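# Four arms place cable runway end onto bracket

## Task

Set the far end of the cable runway securely on the bracket so it sits between the lugs, then open the grippers and withdraw the arms; it only counts if the runway stays there without any robot supporting it.

## Robot and tools

Setup: four identical i2rt Big YAM arms named arm1, arm2, arm3 and arm4. Each has six revolute joints, a two-finger gripper and a wrist camera (arm1_cam_wrist to arm4_cam_wrist). Two fixed room cameras, cam_high and cam_low, also watch the scene. Loose objects may occasionally get a brief shove from outside.

Frames: there is one shared scene frame with its origin on the floor and +z up. The hand point lies midway between the fingertips; its z axis runs along the fingers and the fingers open and close along its y axis. Each arm's foot has its own real pose, which is never printed. The reach of a hand is about 1.0 m from the joint1 axis. Camera calibration lines (OpenCV style, T_world_to_cam in metres, K in pixels) map the scene frame to each camera; they may be off by a few degrees and millimetres, and wrist camera poses also inherit joint reading errors.

execute_actions: argument "actions" is a list holding exactly one action or none. The action is an object keyed by arm name; each arm gets a "joints" object. There is no pose command: every value is an absolute joint target, not an offset. Keys and ranges: joint1_rad -2.879 to 2.879 (rotates the arm about its foot, positive counter-clockwise seen from above, 0 points along the foot's facing); joint2_rad 0 to 3.141 (shoulder, 0 means upper arm level pointing backward, increasing lifts it up then forward); joint3_rad 0 to 3.019 (elbow, 0 fully folded, increasing opens); joint4_rad -1.692 to 1.57 (hand pitch, positive tips fingers up); joint5_rad -1.57 to 1.57 (sideways swing, positive toward the arm's right); joint6_rad -2.094 to 2.094 (hand roll, positive clockwise viewed from behind the hand); gripper_m 0 to 0.093, fingertip gap in metres. Completion tolerances are ±0.045, ±0.14, ±0.09, ±0.055, ±0.03, ±0.035 rad and ±0.003 m respectively. All listed motions start at once and may finish at different times; joints run at different speeds, so the hand can sweep a wide arc between postures. Omitted joints or arms may keep pushing toward older targets. Optional "cameras" chooses which images come back (null or ["all"] gives all, [] gives none). An unknown key, camera name or out-of-range number rejects the whole call and nothing moves. An empty action list just reports state and images.

wait: "seconds" from 0 to 10; no new command, the scene keeps running, and it returns the same state and images.

zoom_image: "camera" plus "region" [x0, y0, x1, y1] in pixels of that camera's latest full image, top-left origin, at most 504 by 504.

read_manual: optional "section", only "licences"; returns licence text and moves nothing.

finished_scene: "scene" integer; closes the current scene permanently once the last command has been held, and reports success. The placement must already be complete and stable.

Reading results: each result gives arm states, joint_positions, and images in the order named on the "pictures" line. joint_status tells how each commanded motion ended. "off_target" means it stopped short and may still push. After "contact_stop" or "time_out" the joint holds where it stopped, except that a timed-out joint may keep a nearby target (within 0.375, 0.375, 0.113, 0.225, 0.075, 0.3 rad for joints 1 to 6) and continue pushing; on_its_own lists such joints and what they hold ("held at" is a target, not a position). "joint command not followed", usually with a "cause:" line, means a self/arm collision check blocked that arm's joint targets (gripper targets still run); those joints show "not_followed" and may be retried with later actions until valid targets are sent. Once a result reports a stop, any later execute_actions, wait or finished_scene calls in that same reply are skipped. Tiny target changes may not move a joint. A joint carrying a load sags after holding it up.

Motor heat: holding loads warms motors, even while you are thinking. A MOTOR HOT line appears at 85 °C; at 100 °C an OVER-TEMPERATURE FAULT drops that arm and its gripper until cooled, and its unmet keys read "limit_stop_at_motor_heat" (resend targets afterwards). To relieve a pushing joint, command it to its reported position. Some heat persists into later scenes.

Timing: the simulation runs during your thinking, and the robot holds its last command meanwhile. Faster robot motion is better.

Avoid: knocking anything out of the work area or onto the floor (that fails the task); robots pressing hard against each other (fails and ends the run) or striking each other; the collision check can react late and ignores fingers, gripper housings and wrist cameras, and no state line reports arm-to-arm contact. Arms do not stop on contact and can push very hard. Also avoid drops, slips, slams and heavy pushing. Arms act independently and don't wait for one another.

Each tool is called after "Call:" by a JSON object that holds its "fn" and its "kwargs", one argument or row to a line.

## Session

Call:
{"fn": "execute_actions", "kwargs": {
  "actions": []
}}

Scene clock: 0.00 s.
arm1.joint_positions: joint1_rad=+0.388 joint2_rad=+0.613 joint3_rad=+1.463 joint4_rad=-1.472 joint5_rad=-0.109 joint6_rad=-0.418 gripper_m=+0.095
arm1.joint_status: not commanded
arm1.hand: x=-1.0624 y=-0.2831 z=+1.3792 quat_wxyz=(-0.320, +0.806, -0.379, -0.324) (m; scene frame)
arm2.joint_positions: joint1_rad=-0.203 joint2_rad=+0.499 joint3_rad=+1.312 joint4_rad=-1.313 joint5_rad=-0.169 joint6_rad=-0.378 gripper_m=+0.094
arm2.joint_status: not commanded
arm2.hand: x=-0.3376 y=+0.3274 z=+1.3064 quat_wxyz=(-0.276, -0.563, -0.646, +0.436) (m; scene frame)
arm3.joint_positions: joint1_rad=-0.184 joint2_rad=+0.592 joint3_rad=+1.332 joint4_rad=-1.450 joint5_rad=-0.167 joint6_rad=-0.494 gripper_m=+0.095
arm3.joint_status: not commanded
arm3.hand: x=+0.6027 y=-0.3247 z=+1.3404 quat_wxyz=(-0.328, +0.782, -0.460, -0.264) (m; scene frame)
arm4.joint_positions: joint1_rad=+0.298 joint2_rad=+0.502 joint3_rad=+1.328 joint4_rad=-1.216 joint5_rad=-0.013 joint6_rad=-0.460 gripper_m=+0.094
arm4.joint_status: not commanded
arm4.hand: x=+1.2958 y=+0.3076 z=+1.3301 quat_wxyz=(-0.375, -0.303, -0.772, +0.414) (m; scene frame)
pictures: arm1_cam_wrist, arm2_cam_wrist, arm3_cam_wrist, arm4_cam_wrist, cam_high, cam_low
Images, in order (width x height): arm1_cam_wrist 504x504, arm2_cam_wrist 504x504, arm3_cam_wrist 504x504, arm4_cam_wrist 504x504, cam_high 504x504, cam_low 504x504.

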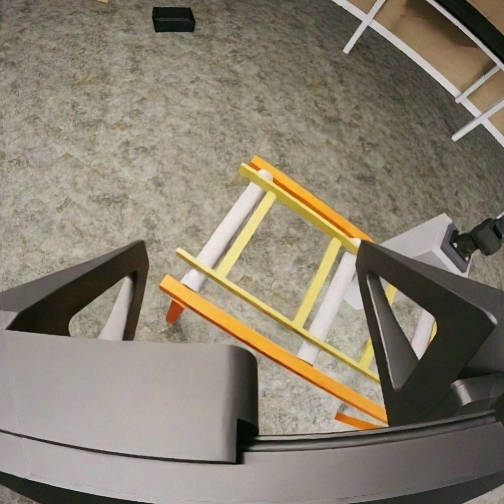

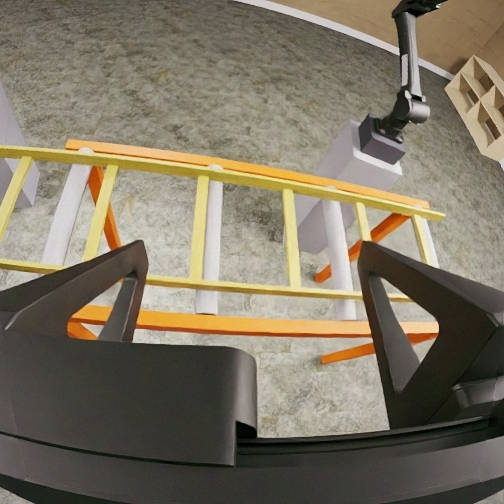

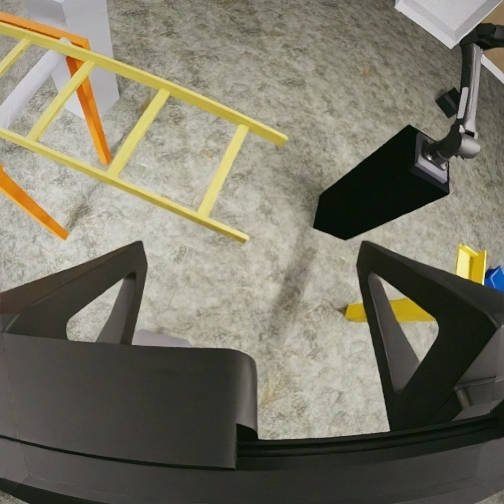

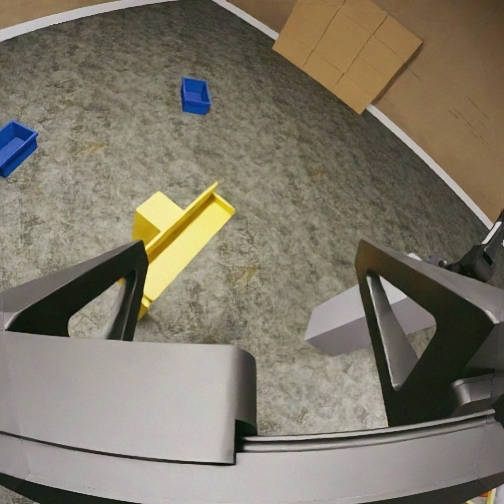

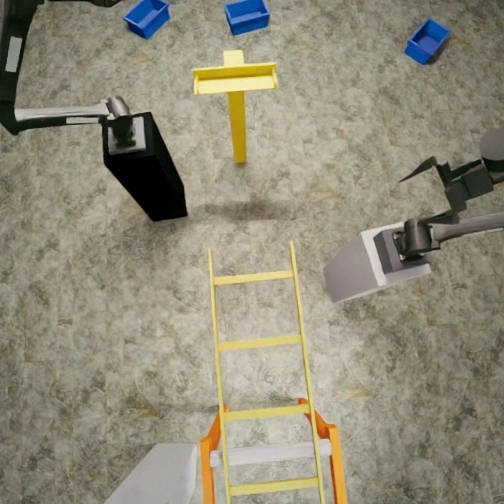

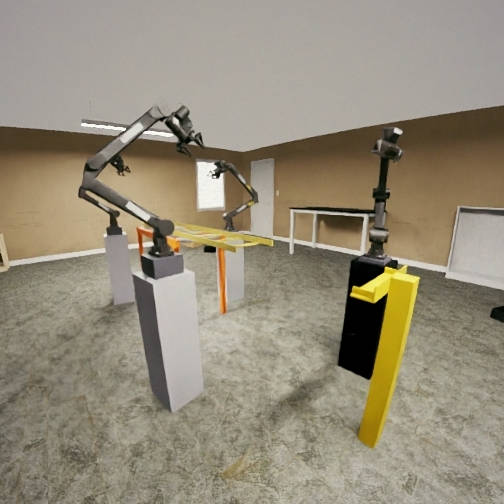

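Call:
{"fn": "zoom_image", "kwargs": {
  "camera": "cam_low",
  "region": [120,190,440,330]
}}

Call:
{"fn": "zoom_image", "kwargs": {
  "camera": "cam_high",
  "region": [150,30,350,300]
}}

Region (120, 190, 440, 330) of cam_low's 504x504 image, scaled by 1.575, with more detail than that image has; it fills the top 220 rows of this view, and the rest is white.

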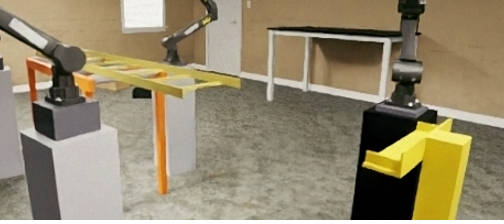

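Region (150, 30, 350, 300) of cam_high's 504x504 image, scaled by 1.867, with more detail than that image has; it fills the left 373 columns of this view, and the rest is white.

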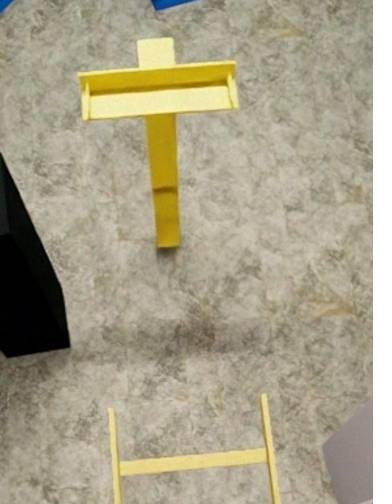

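Call:
{"fn": "execute_actions", "kwargs": {
  "actions": [
    {"arm3":{"joints":{"joint1_rad":0.403,"joint2_rad":1.866,"joint3_rad":1.55,"joint4_rad":-1.255,"joint5_rad":0,"joint6_rad":0.514}},"arm4":{"joints":{"joint1_rad":0.9}}}
  ],
  "cameras": ["arm3_cam_wrist","cam_high","cam_low"]
}}

Scene clock: 38.17 s.
arm1.joint_positions: joint1_rad=+0.388 joint2_rad=+0.613 joint3_rad=+1.463 joint4_rad=-1.472 joint5_rad=-0.109 joint6_rad=-0.418 gripper_m=+0.095
arm1.joint_status: not commanded
arm1.hand: x=-1.0624 y=-0.2831 z=+1.3792 quat_wxyz=(-0.320, +0.806, -0.379, -0.324) (m; scene frame)
arm2.joint_positions: joint1_rad=-0.203 joint2_rad=+0.499 joint3_rad=+1.312 joint4_rad=-1.313 joint5_rad=-0.169 joint6_rad=-0.378 gripper_m=+0.094
arm2.joint_status: not commanded
arm2.hand: x=-0.3376 y=+0.3274 z=+1.3064 quat_wxyz=(-0.276, -0.563, -0.646, +0.436) (m; scene frame)
arm3.joint_positions: joint1_rad=+0.408 joint2_rad=+1.856 joint3_rad=+1.541 joint4_rad=-1.255 joint5_rad=-0.002 joint6_rad=+0.503 gripper_m=+0.095
arm3.joint_status: all done
arm3.hand: x=+0.3400 y=-0.0578 z=+0.9513 quat_wxyz=(+0.000, +0.715, -0.699, +0.003) (m; scene frame)
arm4.joint_positions: joint1_rad=+0.892 joint2_rad=+0.502 joint3_rad=+1.328 joint4_rad=-1.216 joint5_rad=-0.013 joint6_rad=-0.460 gripper_m=+0.094
arm4.joint_status: all done
arm4.hand: x=+1.3927 y=+0.3822 z=+1.3293 quat_wxyz=(-0.478, -0.063, -0.828, +0.285) (m; scene frame)
pictures: arm3_cam_wrist, cam_high, cam_low
camera_calibration (this result's frames):
arm3_cam_wrist: T_world_to_cam=[[0.999753, 0.0196663, 0.0103149, -0.349115], [0.00966215, -0.803427, 0.595325, -0.617241], [0.0199951, -0.595078, -0.803419, 0.844511], [0, 0, 0, 1]] pos_world=[0.338106, 0.0135079, 1.04956]
Images, in order (width x height): arm3_cam_wrist 504x504, cam_high 504x504, cam_low 504x504.

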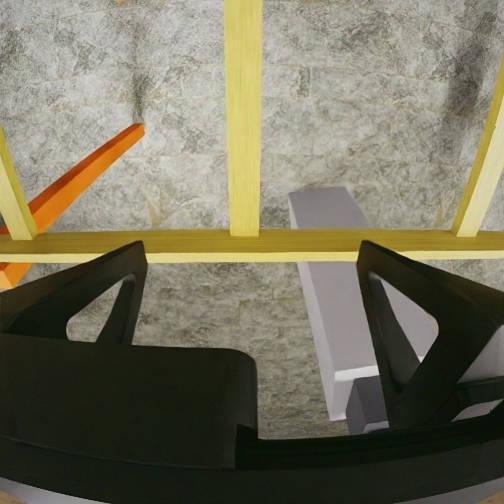

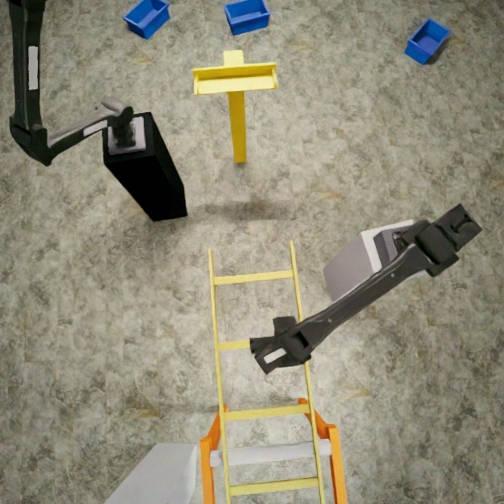

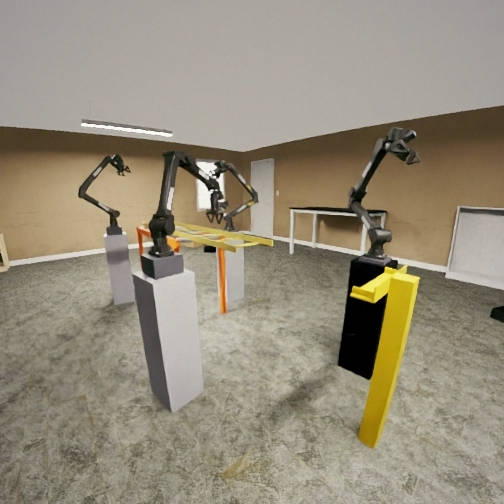

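Call:
{"fn": "execute_actions", "kwargs": {
  "actions": [
    {"arm3":{"joints":{"joint1_rad":0.415,"joint2_rad":2.045,"joint3_rad":1.43,"joint4_rad":-0.962}}}
  ],
  "cameras": ["arm3_cam_wrist"]
}}

Call:
{"fn": "execute_actions", "kwargs": {
  "actions": [
    {"arm3":{"joints":{"gripper_m":0}}}
  ],
  "cameras": ["arm3_cam_wrist","cam_low"]
}}

Scene clock: 47.33 s.
arm1.joint_positions: joint1_rad=+0.388 joint2_rad=+0.613 joint3_rad=+1.463 joint4_rad=-1.472 joint5_rad=-0.109 joint6_rad=-0.418 gripper_m=+0.095
arm1.joint_status: not commanded
arm1.hand: x=-1.0624 y=-0.2831 z=+1.3792 quat_wxyz=(-0.320, +0.806, -0.379, -0.324) (m; scene frame)
arm2.joint_positions: joint1_rad=-0.203 joint2_rad=+0.499 joint3_rad=+1.312 joint4_rad=-1.313 joint5_rad=-0.169 joint6_rad=-0.378 gripper_m=+0.094
arm2.joint_status: not commanded
arm2.hand: x=-0.3376 y=+0.3274 z=+1.3064 quat_wxyz=(-0.276, -0.563, -0.646, +0.436) (m; scene frame)
arm3.joint_positions: joint1_rad=+0.408 joint2_rad=+2.056 joint3_rad=+1.420 joint4_rad=-0.972 joint5_rad=-0.002 joint6_rad=+0.504 gripper_m=+0.095
arm3.joint_status: all done
arm3.hand: x=+0.3411 y=-0.0584 z=+0.8022 quat_wxyz=(+0.005, +0.714, -0.699, +0.021) (m; scene frame)
arm4.joint_positions: joint1_rad=+0.892 joint2_rad=+0.502 joint3_rad=+1.328 joint4_rad=-1.216 joint5_rad=-0.013 joint6_rad=-0.460 gripper_m=+0.094
arm4.joint_status: not commanded
arm4.hand: x=+1.3927 y=+0.3822 z=+1.3293 quat_wxyz=(-0.478, -0.063, -0.828, +0.285) (m; scene frame)
pictures: arm3_cam_wrist
camera_calibration (this result's frames):
arm3_cam_wrist: T_world_to_cam=[[0.999408, 0.0193577, 0.0284429, -0.363135], [-0.00249416, -0.783764, 0.621053, -0.544298], [0.0343147, -0.620757, -0.783252, 0.701805], [0, 0, 0, 1]] pos_world=[0.337481, 0.0160781, 0.898056]
Images, in order (width x height): arm3_cam_wrist 504x504.

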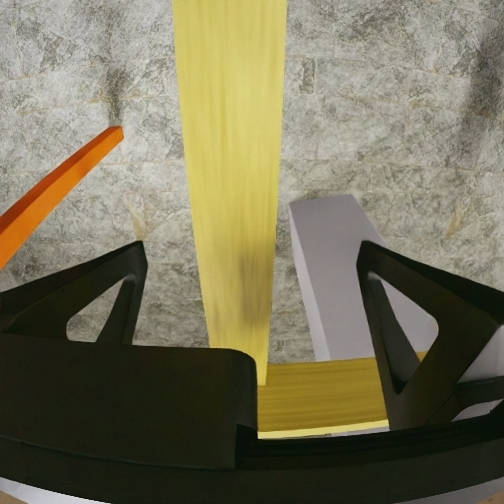

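Scene clock: 48.07 s.
arm1.joint_positions: joint1_rad=+0.388 joint2_rad=+0.613 joint3_rad=+1.463 joint4_rad=-1.472 joint5_rad=-0.109 joint6_rad=-0.418 gripper_m=+0.095
arm1.joint_status: not commanded
arm1.hand: x=-1.0624 y=-0.2831 z=+1.3792 quat_wxyz=(-0.320, +0.806, -0.379, -0.324) (m; scene frame)
arm2.joint_positions: joint1_rad=-0.203 joint2_rad=+0.499 joint3_rad=+1.312 joint4_rad=-1.313 joint5_rad=-0.169 joint6_rad=-0.378 gripper_m=+0.094
arm2.joint_status: not commanded
arm2.hand: x=-0.3376 y=+0.3274 z=+1.3064 quat_wxyz=(-0.276, -0.563, -0.646, +0.436) (m; scene frame)
arm3.joint_positions: joint1_rad=+0.414 joint2_rad=+2.056 joint3_rad=+1.420 joint4_rad=-0.962 joint5_rad=-0.004 joint6_rad=+0.509 gripper_m=+0.025
arm3.joint_status: gripper_m off_target (ended at +0.025, target +0.000)
arm3.hand: x=+0.3368 y=-0.0579 z=+0.8021 quat_wxyz=(+0.004, +0.715, -0.699, +0.016) (m; scene frame)
arm4.joint_positions: joint1_rad=+0.892 joint2_rad=+0.502 joint3_rad=+1.328 joint4_rad=-1.216 joint5_rad=-0.013 joint6_rad=-0.460 gripper_m=+0.094
arm4.joint_status: not commanded
arm4.hand: x=+1.3927 y=+0.3822 z=+1.3293 quat_wxyz=(-0.478, -0.063, -0.828, +0.285) (m; scene frame)
pictures: arm3_cam_wrist, cam_low
camera_calibration (this result's frames):
arm3_cam_wrist: T_world_to_cam=[[0.999566, 0.0195189, 0.0220642, -0.353766], [0.00184664, -0.78903, 0.614352, -0.540217], [0.0294008, -0.614044, -0.788724, 0.708619], [0, 0, 0, 1]] pos_world=[0.333776, 0.0157815, 0.898593]
Images, in order (width x height): arm3_cam_wrist 504x504, cam_low 504x504.

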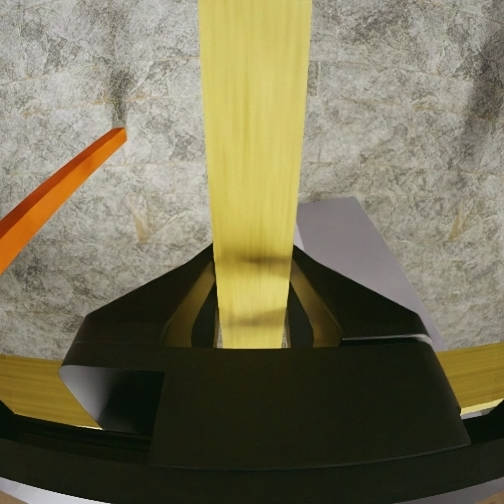

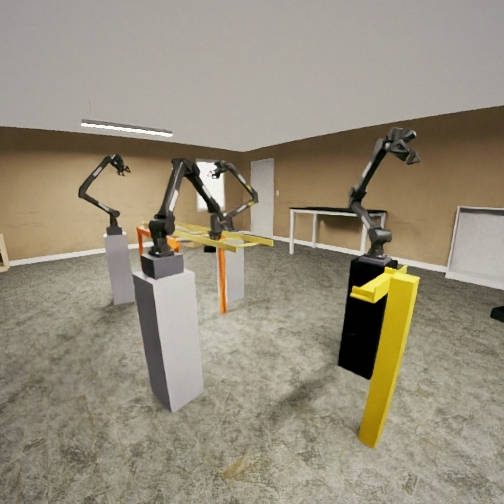

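Call:
{"fn": "execute_actions", "kwargs": {
  "actions": [
    {"arm3":{"joints":{"joint1_rad":0.15,"joint2_rad":1.907,"joint3_rad":1.2,"joint4_rad":-0.864,"joint6_rad":0.25}}}
  ],
  "cameras": []
}}

Call:
{"fn": "execute_actions", "kwargs": {
  "actions": [
    {"arm3":{"joints":{"joint1_rad":-0.11,"joint6_rad":-0.01}}}
  ],
  "cameras": []
}}

Call:
{"fn": "execute_actions", "kwargs": {
  "actions": [
    {"arm3":{"joints":{"joint1_rad":-0.37,"joint3_rad":1.24,"joint4_rad":-0.89,"joint6_rad":-0.27}}}
  ],
  "cameras": ["cam_high","cam_low"]
}}

Scene clock: 57.97 s.
arm1.joint_positions: joint1_rad=+0.388 joint2_rad=+0.613 joint3_rad=+1.463 joint4_rad=-1.472 joint5_rad=-0.109 joint6_rad=-0.418 gripper_m=+0.095
arm1.joint_status: not commanded
arm1.hand: x=-1.0624 y=-0.2831 z=+1.3792 quat_wxyz=(-0.320, +0.806, -0.379, -0.324) (m; scene frame)
arm2.joint_positions: joint1_rad=-0.203 joint2_rad=+0.499 joint3_rad=+1.312 joint4_rad=-1.313 joint5_rad=-0.169 joint6_rad=-0.378 gripper_m=+0.094
arm2.joint_status: not commanded
arm2.hand: x=-0.3376 y=+0.3274 z=+1.3064 quat_wxyz=(-0.276, -0.563, -0.646, +0.436) (m; scene frame)
arm3.joint_positions: joint1_rad=+0.150 joint2_rad=+1.929 joint3_rad=+1.189 joint4_rad=-0.839 joint5_rad=+0.002 joint6_rad=+0.256 gripper_m=+0.025
arm3.joint_status: all done
arm3.hand: x=+0.4894 y=-0.0595 z=+0.7998 quat_wxyz=(+0.000, +0.711, -0.703, +0.008) (m; scene frame)
arm4.joint_positions: joint1_rad=+0.892 joint2_rad=+0.502 joint3_rad=+1.328 joint4_rad=-1.216 joint5_rad=-0.013 joint6_rad=-0.460 gripper_m=+0.094
arm4.joint_status: not commanded
arm4.hand: x=+1.3927 y=+0.3822 z=+1.3293 quat_wxyz=(-0.478, -0.063, -0.828, +0.285) (m; scene frame)
pictures: none
No camera images: the call's "cameras" was empty. Leave "cameras" out to get every camera's image.

Scene clock: 60.17 s.
arm1.joint_positions: joint1_rad=+0.388 joint2_rad=+0.613 joint3_rad=+1.463 joint4_rad=-1.472 joint5_rad=-0.109 joint6_rad=-0.418 gripper_m=+0.095
arm1.joint_status: not commanded
arm1.hand: x=-1.0624 y=-0.2831 z=+1.3792 quat_wxyz=(-0.320, +0.806, -0.379, -0.324) (m; scene frame)
arm2.joint_positions: joint1_rad=-0.203 joint2_rad=+0.499 joint3_rad=+1.312 joint4_rad=-1.313 joint5_rad=-0.169 joint6_rad=-0.378 gripper_m=+0.094
arm2.joint_status: not commanded
arm2.hand: x=-0.3376 y=+0.3274 z=+1.3064 quat_wxyz=(-0.276, -0.563, -0.646, +0.436) (m; scene frame)
arm3.joint_positions: joint1_rad=-0.105 joint2_rad=+1.929 joint3_rad=+1.182 joint4_rad=-0.863 joint5_rad=-0.004 joint6_rad=-0.010 gripper_m=+0.025
arm3.joint_status: all done
arm3.hand: x=+0.6143 y=-0.0516 z=+0.7988 quat_wxyz=(+0.014, +0.715, -0.699, +0.016) (m; scene frame)
arm4.joint_positions: joint1_rad=+0.892 joint2_rad=+0.502 joint3_rad=+1.328 joint4_rad=-1.216 joint5_rad=-0.013 joint6_rad=-0.460 gripper_m=+0.094
arm4.joint_status: not commanded
arm4.hand: x=+1.3927 y=+0.3822 z=+1.3293 quat_wxyz=(-0.478, -0.063, -0.828, +0.285) (m; scene frame)
pictures: none
No camera images: the call's "cameras" was empty. Leave "cameras" out to get every camera's image.

Scene clock: 62.20 s.
arm1.joint_positions: joint1_rad=+0.388 joint2_rad=+0.613 joint3_rad=+1.463 joint4_rad=-1.472 joint5_rad=-0.109 joint6_rad=-0.418 gripper_m=+0.095
arm1.joint_status: not commanded
arm1.hand: x=-1.0624 y=-0.2831 z=+1.3792 quat_wxyz=(-0.320, +0.806, -0.379, -0.324) (m; scene frame)
arm2.joint_positions: joint1_rad=-0.203 joint2_rad=+0.499 joint3_rad=+1.312 joint4_rad=-1.313 joint5_rad=-0.169 joint6_rad=-0.378 gripper_m=+0.094
arm2.joint_status: not commanded
arm2.hand: x=-0.3376 y=+0.3274 z=+1.3064 quat_wxyz=(-0.276, -0.563, -0.646, +0.436) (m; scene frame)
arm3.joint_positions: joint1_rad=-0.370 joint2_rad=+1.981 joint3_rad=+1.190 joint4_rad=-0.870 joint5_rad=-0.003 joint6_rad=-0.250 gripper_m=+0.025
arm3.joint_status: all done
arm3.hand: x=+0.7408 y=-0.0742 z=+0.7777 quat_wxyz=(+0.038, +0.705, -0.708, +0.025) (m; scene frame)
arm4.joint_positions: joint1_rad=+0.892 joint2_rad=+0.502 joint3_rad=+1.328 joint4_rad=-1.216 joint5_rad=-0.013 joint6_rad=-0.460 gripper_m=+0.094
arm4.joint_status: not commanded
arm4.hand: x=+1.3927 y=+0.3822 z=+1.3293 quat_wxyz=(-0.478, -0.063, -0.828, +0.285) (m; scene frame)
pictures: cam_high, cam_low
Images, in order (width x height): cam_high 504x504, cam_low 504x504.

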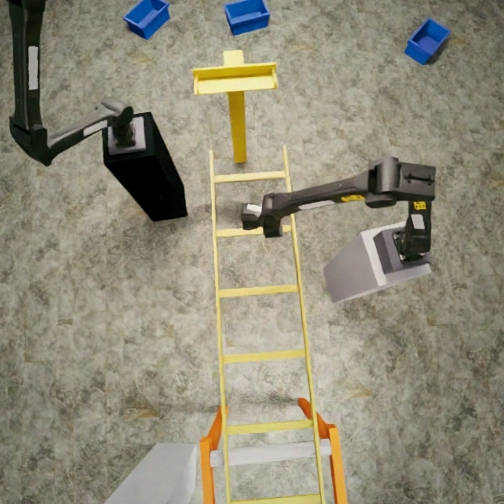

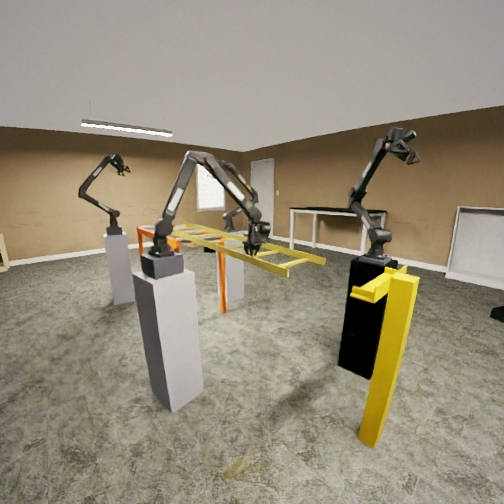

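Call:
{"fn": "execute_actions", "kwargs": {
  "actions": [
    {"arm3":{"joints":{"joint2_rad":1.87,"joint3_rad":1.3,"joint4_rad":-0.87}},"arm4":{"joints":{"joint1_rad":-0.584,"joint2_rad":1.654,"joint3_rad":1.402,"joint4_rad":-1.319,"joint5_rad":0,"joint6_rad":-0.534}}}
  ],
  "cameras": ["cam_high","arm4_cam_wrist"]
}}

Scene clock: 72.80 s.
arm1.joint_positions: joint1_rad=+0.388 joint2_rad=+0.613 joint3_rad=+1.463 joint4_rad=-1.472 joint5_rad=-0.109 joint6_rad=-0.418 gripper_m=+0.095
arm1.joint_status: not commanded
arm1.hand: x=-1.0624 y=-0.2831 z=+1.3792 quat_wxyz=(-0.320, +0.806, -0.379, -0.324) (m; scene frame)
arm2.joint_positions: joint1_rad=-0.203 joint2_rad=+0.499 joint3_rad=+1.312 joint4_rad=-1.313 joint5_rad=-0.169 joint6_rad=-0.378 gripper_m=+0.094
arm2.joint_status: not commanded
arm2.hand: x=-0.3376 y=+0.3274 z=+1.3064 quat_wxyz=(-0.276, -0.563, -0.646, +0.436) (m; scene frame)
arm3.joint_positions: joint1_rad=-0.370 joint2_rad=+1.981 joint3_rad=+1.190 joint4_rad=-0.866 joint5_rad=-0.003 joint6_rad=-0.250 gripper_m=+0.025
arm3.joint_status: joint3_rad time_out (moved +0.000 of +0.110); the others done
arm3.on_its_own: joint3_rad reads +1.190 and still pushes toward +1.300 since a time_out
arm3.hand: x=+0.7410 y=-0.0732 z=+0.7776 quat_wxyz=(+0.037, +0.705, -0.707, +0.024) (m; scene frame)
arm4.joint_positions: joint1_rad=-0.590 joint2_rad=+1.656 joint3_rad=+1.377 joint4_rad=-1.309 joint5_rad=+0.001 joint6_rad=-0.520 gripper_m=+0.094
arm4.joint_status: all done
arm4.hand: x=+0.9720 y=+0.0848 z=+0.9244 quat_wxyz=(+0.002, -0.713, -0.701, -0.004) (m; scene frame)
pictures: arm4_cam_wrist, cam_high
camera_calibration (this result's frames):
arm4_cam_wrist: T_world_to_cam=[[-0.999181, 0.0398737, -0.00693546, 0.974032], [0.0278049, 0.800813, 0.598269, -0.641275], [0.0294092, 0.597586, -0.801265, 0.786228], [0, 0, 0, 1]] pos_world=[0.967942, 0.00486402, 1.02039]
Images, in order (width x height): arm4_cam_wrist 504x504, cam_high 504x504.

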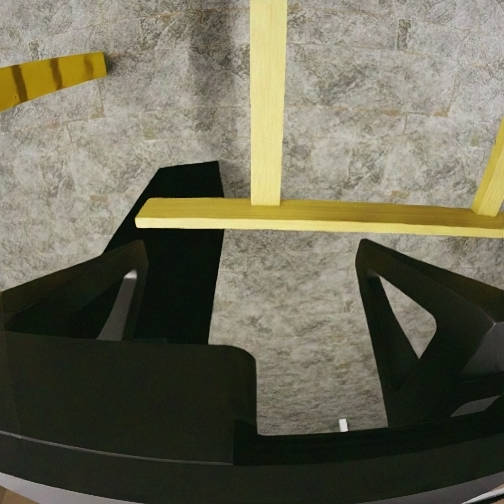

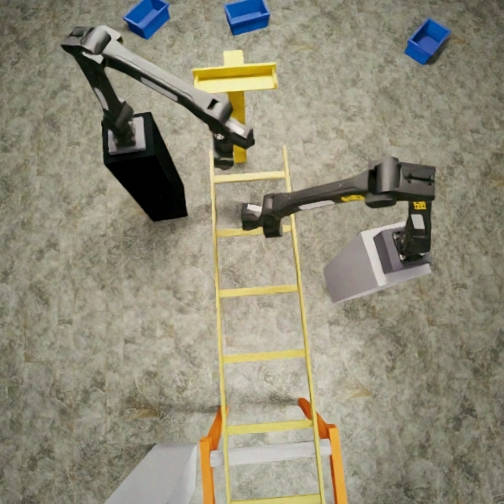

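Call:
{"fn": "execute_actions", "kwargs": {
  "actions": [
    {"arm4":{"joints":{"joint1_rad":-0.57,"joint2_rad":1.883,"joint3_rad":1.3,"joint4_rad":-0.97}}}
  ],
  "cameras": []
}}

Call:
{"fn": "execute_actions", "kwargs": {
  "actions": [
    {"arm4":{"joints":{"gripper_m":0}}}
  ],
  "cameras": ["arm4_cam_wrist"]
}}

Scene clock: 79.40 s.
arm1.joint_positions: joint1_rad=+0.388 joint2_rad=+0.613 joint3_rad=+1.463 joint4_rad=-1.472 joint5_rad=-0.109 joint6_rad=-0.418 gripper_m=+0.095
arm1.joint_status: not commanded
arm1.hand: x=-1.0624 y=-0.2831 z=+1.3792 quat_wxyz=(-0.320, +0.806, -0.379, -0.324) (m; scene frame)
arm2.joint_positions: joint1_rad=-0.203 joint2_rad=+0.499 joint3_rad=+1.312 joint4_rad=-1.313 joint5_rad=-0.169 joint6_rad=-0.378 gripper_m=+0.094
arm2.joint_status: not commanded
arm2.hand: x=-0.3376 y=+0.3274 z=+1.3064 quat_wxyz=(-0.276, -0.563, -0.646, +0.436) (m; scene frame)
arm3.joint_positions: joint1_rad=-0.370 joint2_rad=+1.981 joint3_rad=+1.190 joint4_rad=-0.866 joint5_rad=-0.003 joint6_rad=-0.250 gripper_m=+0.025
arm3.joint_status: not commanded
arm3.on_its_own: joint3_rad reads +1.190 and still pushes toward +1.300 since a time_out
arm3.hand: x=+0.7410 y=-0.0732 z=+0.7776 quat_wxyz=(+0.037, +0.705, -0.707, +0.024) (m; scene frame)
arm4.joint_positions: joint1_rad=-0.579 joint2_rad=+1.910 joint3_rad=+1.286 joint4_rad=-0.982 joint5_rad=+0.001 joint6_rad=-0.520 gripper_m=+0.094
arm4.joint_status: all done
arm4.hand: x=+0.9613 y=+0.0565 z=+0.7695 quat_wxyz=(+0.005, -0.709, -0.705, -0.013) (m; scene frame)
pictures: none
No camera images: the call's "cameras" was empty. Leave "cameras" out to get every camera's image.

Scene clock: 80.13 s.
arm1.joint_positions: joint1_rad=+0.388 joint2_rad=+0.613 joint3_rad=+1.463 joint4_rad=-1.472 joint5_rad=-0.109 joint6_rad=-0.418 gripper_m=+0.095
arm1.joint_status: not commanded
arm1.hand: x=-1.0624 y=-0.2831 z=+1.3792 quat_wxyz=(-0.320, +0.806, -0.379, -0.324) (m; scene frame)
arm2.joint_positions: joint1_rad=-0.203 joint2_rad=+0.499 joint3_rad=+1.312 joint4_rad=-1.313 joint5_rad=-0.169 joint6_rad=-0.378 gripper_m=+0.094
arm2.joint_status: not commanded
arm2.hand: x=-0.3376 y=+0.3274 z=+1.3064 quat_wxyz=(-0.276, -0.563, -0.646, +0.436) (m; scene frame)
arm3.joint_positions: joint1_rad=-0.370 joint2_rad=+1.981 joint3_rad=+1.190 joint4_rad=-0.866 joint5_rad=-0.003 joint6_rad=-0.250 gripper_m=+0.025
arm3.joint_status: not commanded
arm3.on_its_own: joint3_rad reads +1.190 and still pushes toward +1.300 since a time_out
arm3.hand: x=+0.7412 y=-0.0730 z=+0.7777 quat_wxyz=(+0.036, +0.705, -0.707, +0.024) (m; scene frame)
arm4.joint_positions: joint1_rad=-0.579 joint2_rad=+1.910 joint3_rad=+1.286 joint4_rad=-0.980 joint5_rad=+0.004 joint6_rad=-0.521 gripper_m=+0.024
arm4.joint_status: gripper_m off_target (ended at +0.024, target +0.000)
arm4.hand: x=+0.9606 y=+0.0563 z=+0.7697 quat_wxyz=(+0.006, -0.709, -0.705, -0.012) (m; scene frame)
pictures: arm4_cam_wrist
camera_calibration (this result's frames):
arm4_cam_wrist: T_world_to_cam=[[-0.999525, 0.0285368, -0.0116749, 0.96738], [0.0154811, 0.791955, 0.610383, -0.522582], [0.0266644, 0.609912, -0.792021, 0.674465], [0, 0, 0, 1]] pos_world=[0.957026, -0.0251086, 0.86446]
Images, in order (width x height): arm4_cam_wrist 504x504.

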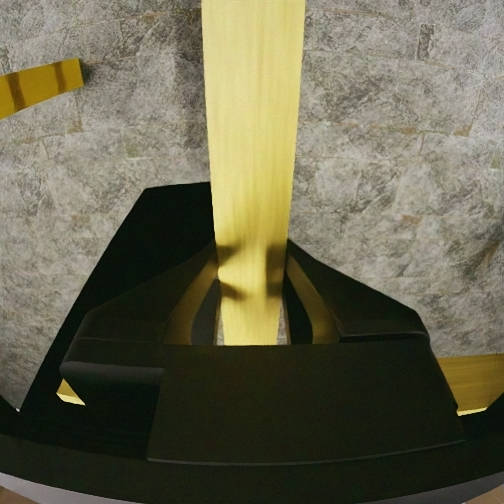

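Call:
{"fn": "execute_actions", "kwargs": {
  "actions": [
    {"arm3":{"joints":{"joint1_rad":-0.586,"joint2_rad":1.92,"joint3_rad":1.44,"joint4_rad":-0.95,"joint6_rad":-0.49}},"arm4":{"joints":{"joint1_rad":-0.353,"joint2_rad":1.56,"joint3_rad":1.11,"joint4_rad":-1.012,"joint6_rad":-0.31}}}
  ],
  "cameras": []
}}

Call:
{"fn": "execute_actions", "kwargs": {
  "actions": [
    {"arm3":{"joints":{"joint1_rad":-0.772,"joint2_rad":2.07,"joint3_rad":1.72,"joint4_rad":-1.07,"joint6_rad":-0.68}},"arm4":{"joints":{"joint1_rad":-0.05,"joint2_rad":1.5,"joint3_rad":1.05,"joint4_rad":-1.0,"joint6_rad":-0.01}}}
  ],
  "cameras": ["cam_high","cam_low","arm4_cam_wrist"]
}}

Scene clock: 93.97 s.
arm1.joint_positions: joint1_rad=+0.388 joint2_rad=+0.613 joint3_rad=+1.463 joint4_rad=-1.472 joint5_rad=-0.109 joint6_rad=-0.418 gripper_m=+0.095
arm1.joint_status: not commanded
arm1.hand: x=-1.0624 y=-0.2831 z=+1.3792 quat_wxyz=(-0.320, +0.806, -0.379, -0.324) (m; scene frame)
arm2.joint_positions: joint1_rad=-0.203 joint2_rad=+0.499 joint3_rad=+1.312 joint4_rad=-1.313 joint5_rad=-0.169 joint6_rad=-0.378 gripper_m=+0.094
arm2.joint_status: not commanded
arm2.hand: x=-0.3376 y=+0.3274 z=+1.3064 quat_wxyz=(-0.276, -0.563, -0.646, +0.436) (m; scene frame)
arm3.joint_positions: joint1_rad=-0.585 joint2_rad=+1.996 joint3_rad=+1.370 joint4_rad=-0.938 joint5_rad=+0.008 joint6_rad=-0.490 gripper_m=+0.025
arm3.joint_status: all done
arm3.hand: x=+0.8701 y=-0.0490 z=+0.8224 quat_wxyz=(-0.006, +0.715, -0.699, +0.006) (m; scene frame)
arm4.joint_positions: joint1_rad=-0.362 joint2_rad=+1.644 joint3_rad=+1.076 joint4_rad=-1.001 joint5_rad=-0.010 joint6_rad=-0.321 gripper_m=+0.024
arm4.joint_status: all done
arm4.hand: x=+1.0877 y=+0.0814 z=+0.8244 quat_wxyz=(-0.005, -0.703, -0.711, +0.002) (m; scene frame)
pictures: none
No camera images: the call's "cameras" was empty. Leave "cameras" out to get every camera's image.

Scene clock: 95.43 s.
arm1.joint_positions: joint1_rad=+0.388 joint2_rad=+0.613 joint3_rad=+1.463 joint4_rad=-1.472 joint5_rad=-0.109 joint6_rad=-0.418 gripper_m=+0.095
arm1.joint_status: not commanded
arm1.hand: x=-1.0624 y=-0.2831 z=+1.3792 quat_wxyz=(-0.320, +0.806, -0.379, -0.324) (m; scene frame)
arm2.joint_positions: joint1_rad=-0.203 joint2_rad=+0.499 joint3_rad=+1.312 joint4_rad=-1.313 joint5_rad=-0.169 joint6_rad=-0.378 gripper_m=+0.094
arm2.joint_status: not commanded
arm2.hand: x=-0.3376 y=+0.3274 z=+1.3064 quat_wxyz=(-0.276, -0.563, -0.646, +0.436) (m; scene frame)
arm3.joint_positions: joint1_rad=-0.768 joint2_rad=+2.157 joint3_rad=+1.655 joint4_rad=-1.054 joint5_rad=+0.000 joint6_rad=-0.681 gripper_m=+0.025
arm3.joint_status: all done
arm3.hand: x=+1.0000 y=-0.0422 z=+0.8240 quat_wxyz=(-0.009, +0.717, -0.697, +0.002) (m; scene frame)
arm4.joint_positions: joint1_rad=-0.055 joint2_rad=+1.586 joint3_rad=+1.001 joint4_rad=-0.984 joint5_rad=-0.006 joint6_rad=-0.020 gripper_m=+0.024
arm4.joint_status: all done
arm4.hand: x=+1.2199 y=+0.0862 z=+0.8232 quat_wxyz=(-0.003, -0.701, -0.713, +0.002) (m; scene frame)
pictures: arm4_cam_wrist, cam_high, cam_low
camera_calibration (this result's frames):
arm4_cam_wrist: T_world_to_cam=[[-0.999972, 0.00468285, -0.00587188, 1.22414], [0.000359235, 0.810747, 0.585397, -0.545541], [0.00750193, 0.585378, -0.810726, 0.732597], [0, 0, 0, 1]] pos_world=[1.2188, 0.00771665, 0.920481]
Images, in order (width x height): arm4_cam_wrist 504x504, cam_high 504x504, cam_low 504x504.

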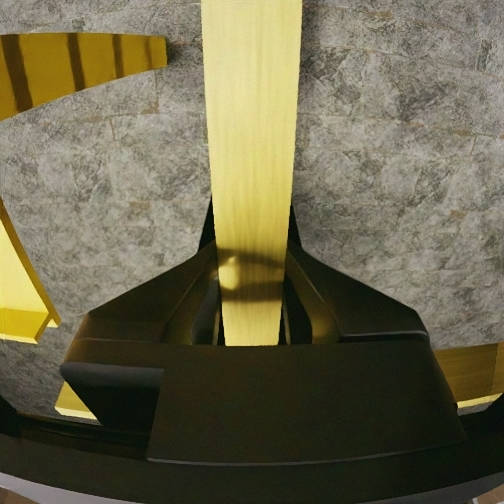

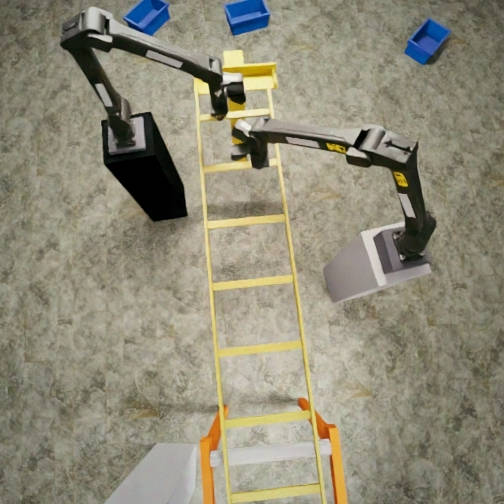

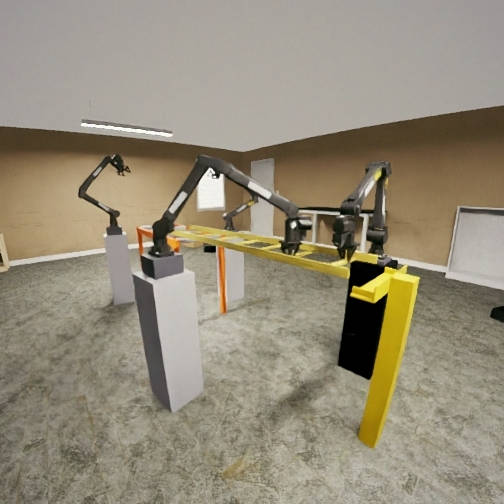

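Call:
{"fn": "execute_actions", "kwargs": {
  "actions": [
    {"arm3":{"joints":{"joint1_rad":-0.91,"joint2_rad":2.28,"joint3_rad":2.11,"joint4_rad":-1.25,"joint6_rad":-0.82}},"arm4":{"joints":{"joint1_rad":0.235,"joint2_rad":1.55,"joint3_rad":1.13,"joint4_rad":-1.012,"joint6_rad":0.275}}}
  ],
  "cameras": ["cam_high","cam_low","arm4_cam_wrist"]
}}

Call:
{"fn": "zoom_image", "kwargs": {
  "camera": "cam_high",
  "region": [170,30,310,130]
}}

Call:
{"fn": "zoom_image", "kwargs": {
  "camera": "cam_low",
  "region": [310,230,440,320]
}}

Scene clock: 107.80 s.
arm1.joint_positions: joint1_rad=+0.388 joint2_rad=+0.613 joint3_rad=+1.463 joint4_rad=-1.472 joint5_rad=-0.109 joint6_rad=-0.418 gripper_m=+0.095
arm1.joint_status: not commanded
arm1.hand: x=-1.0624 y=-0.2831 z=+1.3792 quat_wxyz=(-0.320, +0.806, -0.379, -0.324) (m; scene frame)
arm2.joint_positions: joint1_rad=-0.203 joint2_rad=+0.499 joint3_rad=+1.312 joint4_rad=-1.313 joint5_rad=-0.169 joint6_rad=-0.378 gripper_m=+0.094
arm2.joint_status: not commanded
arm2.hand: x=-0.3376 y=+0.3274 z=+1.3064 quat_wxyz=(-0.276, -0.563, -0.646, +0.436) (m; scene frame)
arm3.joint_positions: joint1_rad=-0.832 joint2_rad=+2.327 joint3_rad=+1.927 joint4_rad=-1.292 joint5_rad=-0.031 joint6_rad=-0.762 gripper_m=+0.025
arm3.joint_status: joint1_rad time_out (moved -0.064 of -0.142); joint3_rad time_out (moved +0.272 of +0.455); joint6_rad time_out (moved -0.081 of -0.139); the others done
arm3.on_its_own: joint1_rad reads -0.832 and still pushes toward -0.910 since a time_out; joint3_rad reads +1.927 and still pushes toward +2.039 since a time_out; joint6_rad reads -0.762 and still pushes toward -0.820 since a time_out
arm3.hand: x=+1.0446 y=-0.0437 z=+0.8121 quat_wxyz=(+0.060, +0.721, -0.690, -0.009) (m; scene frame)
arm4.joint_positions: joint1_rad=+0.092 joint2_rad=+1.635 joint3_rad=+1.014 joint4_rad=-0.981 joint5_rad=+0.078 joint6_rad=+0.155 gripper_m=+0.024
arm4.joint_status: joint1_rad time_out (moved +0.147 of +0.290); joint3_rad time_out (moved +0.013 of +0.129); joint6_rad time_out (moved +0.175 of +0.295); the others done
arm4.on_its_own: joint1_rad reads +0.092 and still pushes toward +0.235 since a time_out; joint3_rad reads +1.014 and still pushes toward +1.126 since a time_out; joint6_rad reads +0.155 and still pushes toward +0.275 since a time_out
arm4.hand: x=+1.2665 y=+0.0858 z=+0.8083 quat_wxyz=(+0.036, -0.710, -0.703, +0.026) (m; scene frame)
pictures: arm4_cam_wrist, cam_high, cam_low
camera_calibration (this result's frames):
arm4_cam_wrist: T_world_to_cam=[[-0.996114, 0.030643, 0.0825695, 1.19204], [0.0741326, 0.797897, 0.598218, -0.639204], [-0.0475507, 0.602015, -0.797068, 0.777651], [0, 0, 0, 1]] pos_world=[1.27178, 0.00533392, 0.903797]
Images, in order (width x height): arm4_cam_wrist 504x504, cam_high 504x504, cam_low 504x504.

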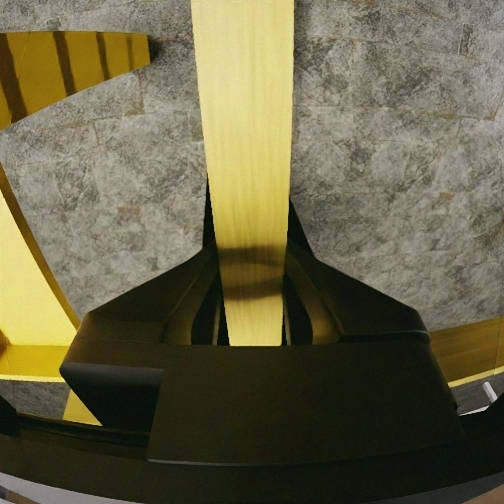

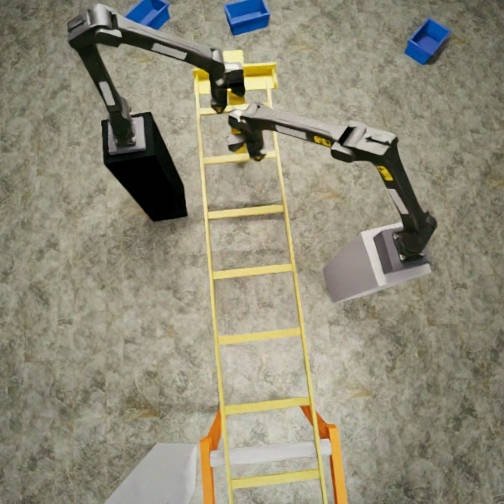

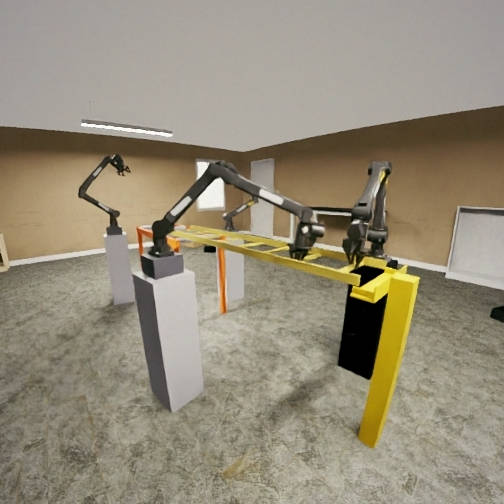

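Region (170, 30, 310, 130) of cam_high's 504x504 image, scaled by 3.600, with more detail than that image has; it fills the top 360 rows of this view, and the rest is white.

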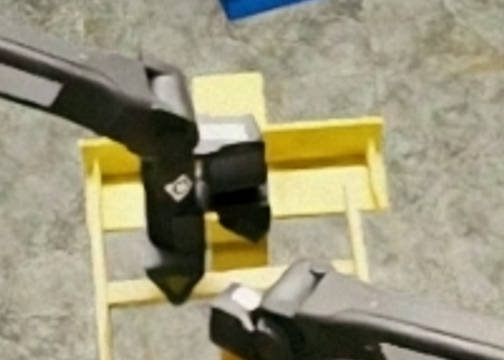

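Region (310, 230, 440, 320) of cam_low's 504x504 image, scaled by 3.877, with more detail than that image has; it fills the top 349 rows of this view, and the rest is white.

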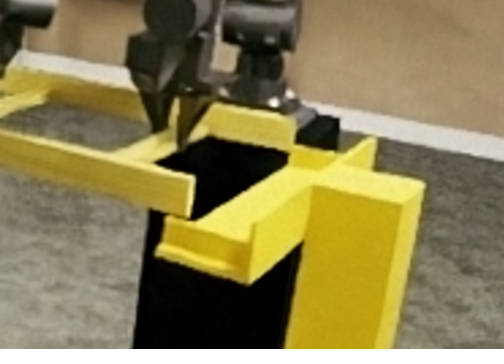

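Call:
{"fn": "execute_actions", "kwargs": {
  "actions": [
    {"arm3":{"joints":{"joint1_rad":-0.826,"joint2_rad":2.07,"joint3_rad":1.74,"joint4_rad":-1.09,"joint6_rad":-0.73}},"arm4":{"joints":{"joint1_rad":0.005,"joint2_rad":1.55,"joint3_rad":1.15,"joint4_rad":-1.02,"joint6_rad":0.055}}}
  ],
  "cameras": ["cam_high"]
}}

Call:
{"fn": "zoom_image", "kwargs": {
  "camera": "cam_high",
  "region": [170,30,310,130]
}}

Scene clock: 120.20 s.
arm1.joint_positions: joint1_rad=+0.388 joint2_rad=+0.613 joint3_rad=+1.463 joint4_rad=-1.472 joint5_rad=-0.109 joint6_rad=-0.418 gripper_m=+0.095
arm1.joint_status: not commanded
arm1.hand: x=-1.0624 y=-0.2831 z=+1.3792 quat_wxyz=(-0.320, +0.806, -0.379, -0.324) (m; scene frame)
arm2.joint_positions: joint1_rad=-0.203 joint2_rad=+0.499 joint3_rad=+1.312 joint4_rad=-1.313 joint5_rad=-0.169 joint6_rad=-0.378 gripper_m=+0.094
arm2.joint_status: not commanded
arm2.hand: x=-0.3376 y=+0.3274 z=+1.3064 quat_wxyz=(-0.276, -0.563, -0.646, +0.436) (m; scene frame)
arm3.joint_positions: joint1_rad=-0.810 joint2_rad=+2.197 joint3_rad=+1.707 joint4_rad=-1.091 joint5_rad=-0.012 joint6_rad=-0.722 gripper_m=+0.025
arm3.joint_status: all done
arm3.hand: x=+1.0236 y=-0.0519 z=+0.8174 quat_wxyz=(+0.004, +0.717, -0.697, -0.002) (m; scene frame)
arm4.joint_positions: joint1_rad=+0.008 joint2_rad=+1.636 joint3_rad=+1.042 joint4_rad=-0.999 joint5_rad=+0.006 joint6_rad=+0.054 gripper_m=+0.024
arm4.joint_status: joint3_rad time_out (moved +0.028 of +0.136); the others done
arm4.on_its_own: joint3_rad reads +1.042 and still pushes toward +1.150 since a time_out
arm4.hand: x=+1.2446 y=+0.0757 z=+0.8164 quat_wxyz=(+0.010, -0.705, -0.710, -0.002) (m; scene frame)
pictures: cam_high
Images, in order (width x height): cam_high 504x504.

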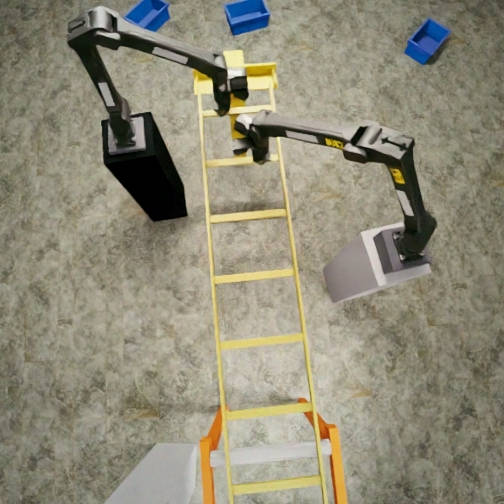

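Region (170, 30, 310, 130) of cam_high's 504x504 image, scaled by 3.600, with more detail than that image has; it fills the top 360 rows of this view, and the rest is white.

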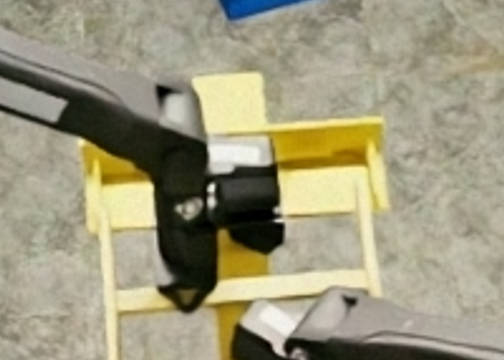

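Call:
{"fn": "execute_actions", "kwargs": {
  "actions": [
    {"arm3":{"joints":{"joint1_rad":-0.915,"joint2_rad":2.23,"joint3_rad":2.03,"joint4_rad":-1.2,"joint6_rad":-0.82}},"arm4":{"joints":{"joint1_rad":0.205,"joint2_rad":1.57,"joint3_rad":1.2,"joint4_rad":-1.02,"joint6_rad":0.25}}}
  ],
  "cameras": ["cam_high","arm4_cam_wrist"]
}}

Call:
{"fn": "zoom_image", "kwargs": {
  "camera": "cam_high",
  "region": [170,30,310,130]
}}

Scene clock: 127.53 s.
arm1.joint_positions: joint1_rad=+0.388 joint2_rad=+0.613 joint3_rad=+1.463 joint4_rad=-1.472 joint5_rad=-0.109 joint6_rad=-0.418 gripper_m=+0.095
arm1.joint_status: not commanded
arm1.hand: x=-1.0624 y=-0.2831 z=+1.3792 quat_wxyz=(-0.320, +0.806, -0.379, -0.324) (m; scene frame)
arm2.joint_positions: joint1_rad=-0.203 joint2_rad=+0.499 joint3_rad=+1.312 joint4_rad=-1.313 joint5_rad=-0.169 joint6_rad=-0.378 gripper_m=+0.094
arm2.joint_status: not commanded
arm2.hand: x=-0.3376 y=+0.3274 z=+1.3064 quat_wxyz=(-0.276, -0.563, -0.646, +0.436) (m; scene frame)
arm3.joint_positions: joint1_rad=-0.920 joint2_rad=+2.311 joint3_rad=+1.944 joint4_rad=-1.164 joint5_rad=-0.010 joint6_rad=-0.823 gripper_m=+0.025
arm3.joint_status: all done
arm3.hand: x=+1.1183 y=-0.0576 z=+0.8279 quat_wxyz=(-0.021, +0.714, -0.700, -0.001) (m; scene frame)
arm4.joint_positions: joint1_rad=+0.220 joint2_rad=+1.648 joint3_rad=+1.097 joint4_rad=-1.000 joint5_rad=-0.007 joint6_rad=+0.254 gripper_m=+0.024
arm4.joint_status: joint3_rad time_out (moved +0.055 of +0.158); the others done
arm4.on_its_own: joint3_rad reads +1.097 and still pushes toward +1.200 since a time_out
arm4.hand: x=+1.3418 y=+0.0683 z=+0.8284 quat_wxyz=(-0.010, -0.700, -0.714, +0.005) (m; scene frame)
pictures: arm4_cam_wrist, cam_high
camera_calibration (this result's frames):
arm4_cam_wrist: T_world_to_cam=[[-0.99992, 0.00327568, -0.0122263, 1.35148], [-0.00432127, 0.819554, 0.572986, -0.518175], [0.0118971, 0.572993, -0.819474, 0.748599], [0, 0, 0, 1]] pos_world=[1.34022, -0.00869639, 0.926888]
Images, in order (width x height): arm4_cam_wrist 504x504, cam_high 504x504.

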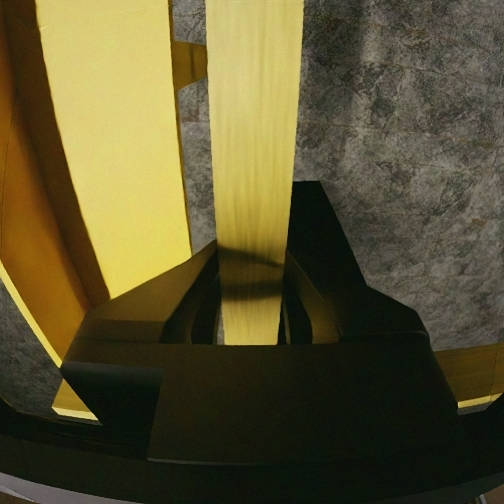

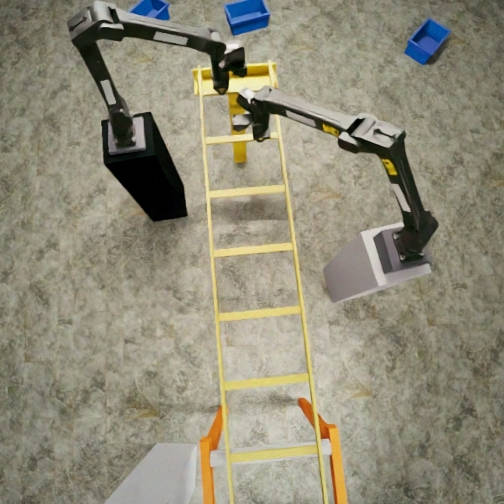

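Region (170, 30, 310, 130) of cam_high's 504x504 image, scaled by 3.600, with more detail than that image has; it fills the top 360 rows of this view, and the rest is white.

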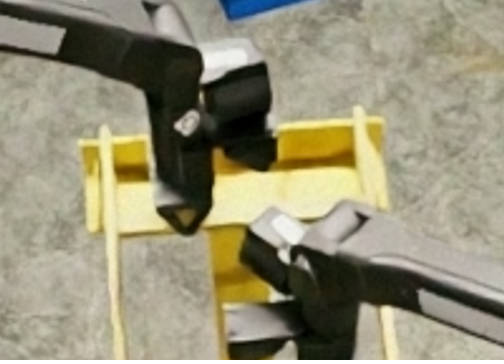

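Lower, nudging slightly +y.

Call:
{"fn": "execute_actions", "kwargs": {
  "actions": [
    {"arm3":{"joints":{"joint1_rad":-0.905,"joint2_rad":2.33,"joint3_rad":1.95,"joint4_rad":-1.15}},"arm4":{"joints":{"joint2_rad":1.67,"joint3_rad":1.07,"joint4_rad":-0.95}}}
  ],
  "cameras": ["cam_high","cam_low"]
}}

Call:
{"fn": "zoom_image", "kwargs": {
  "camera": "cam_high",
  "region": [170,30,310,130]
}}

Call:
{"fn": "zoom_image", "kwargs": {
  "camera": "cam_low",
  "region": [310,230,440,320]
}}

Scene clock: 134.83 s.
arm1.joint_positions: joint1_rad=+0.388 joint2_rad=+0.613 joint3_rad=+1.463 joint4_rad=-1.472 joint5_rad=-0.109 joint6_rad=-0.418 gripper_m=+0.095
arm1.joint_status: not commanded
arm1.hand: x=-1.0624 y=-0.2831 z=+1.3792 quat_wxyz=(-0.320, +0.806, -0.379, -0.324) (m; scene frame)
arm2.joint_positions: joint1_rad=-0.203 joint2_rad=+0.499 joint3_rad=+1.312 joint4_rad=-1.313 joint5_rad=-0.169 joint6_rad=-0.378 gripper_m=+0.094
arm2.joint_status: not commanded
arm2.hand: x=-0.3376 y=+0.3274 z=+1.3064 quat_wxyz=(-0.276, -0.563, -0.646, +0.436) (m; scene frame)
arm3.joint_positions: joint1_rad=-0.910 joint2_rad=+2.359 joint3_rad=+1.944 joint4_rad=-1.144 joint5_rad=-0.007 joint6_rad=-0.819 gripper_m=+0.025
arm3.joint_status: all done
arm3.hand: x=+1.1121 y=-0.0553 z=+0.7955 quat_wxyz=(-0.007, +0.716, -0.698, +0.000) (m; scene frame)
arm4.joint_positions: joint1_rad=+0.214 joint2_rad=+1.717 joint3_rad=+1.064 joint4_rad=-0.936 joint5_rad=+0.004 joint6_rad=+0.254 gripper_m=+0.024
arm4.joint_status: all done
arm4.hand: x=+1.3356 y=+0.0726 z=+0.7890 quat_wxyz=(+0.008, -0.703, -0.711, +0.000) (m; scene frame)
pictures: cam_high, cam_low
Images, in order (width x height): cam_high 504x504, cam_low 504x504.

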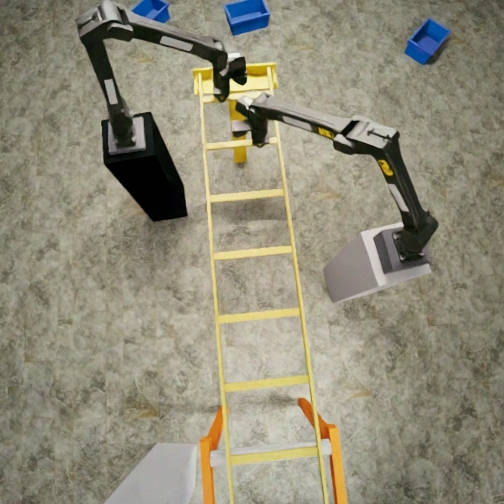

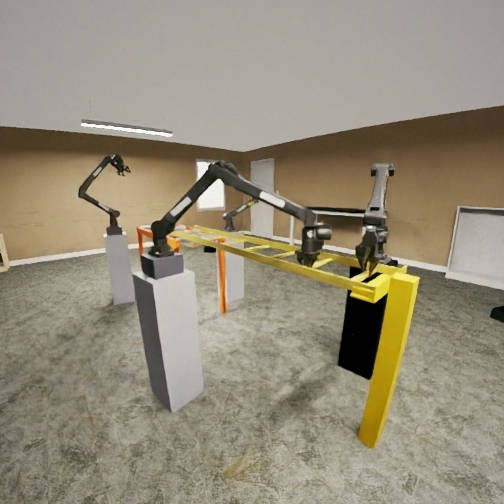

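Region (170, 30, 310, 130) of cam_high's 504x504 image, scaled by 3.600, with more detail than that image has; it fills the top 360 rows of this view, and the rest is white.

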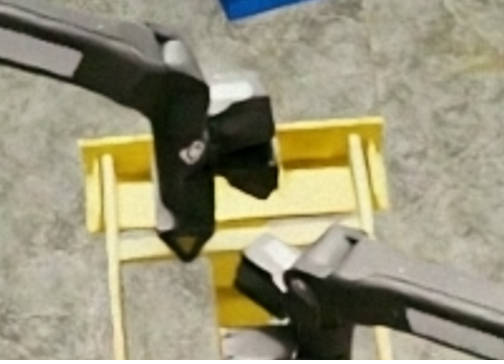

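Region (310, 230, 440, 320) of cam_low's 504x504 image, scaled by 3.877, with more detail than that image has; it fills the top 349 rows of this view, and the rest is white.

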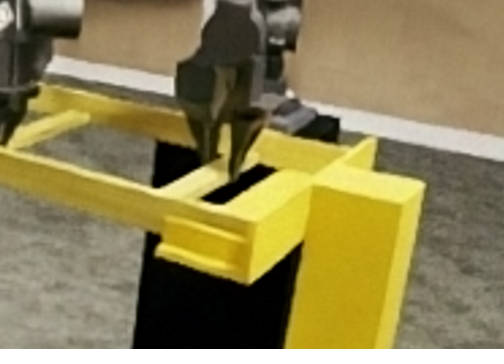

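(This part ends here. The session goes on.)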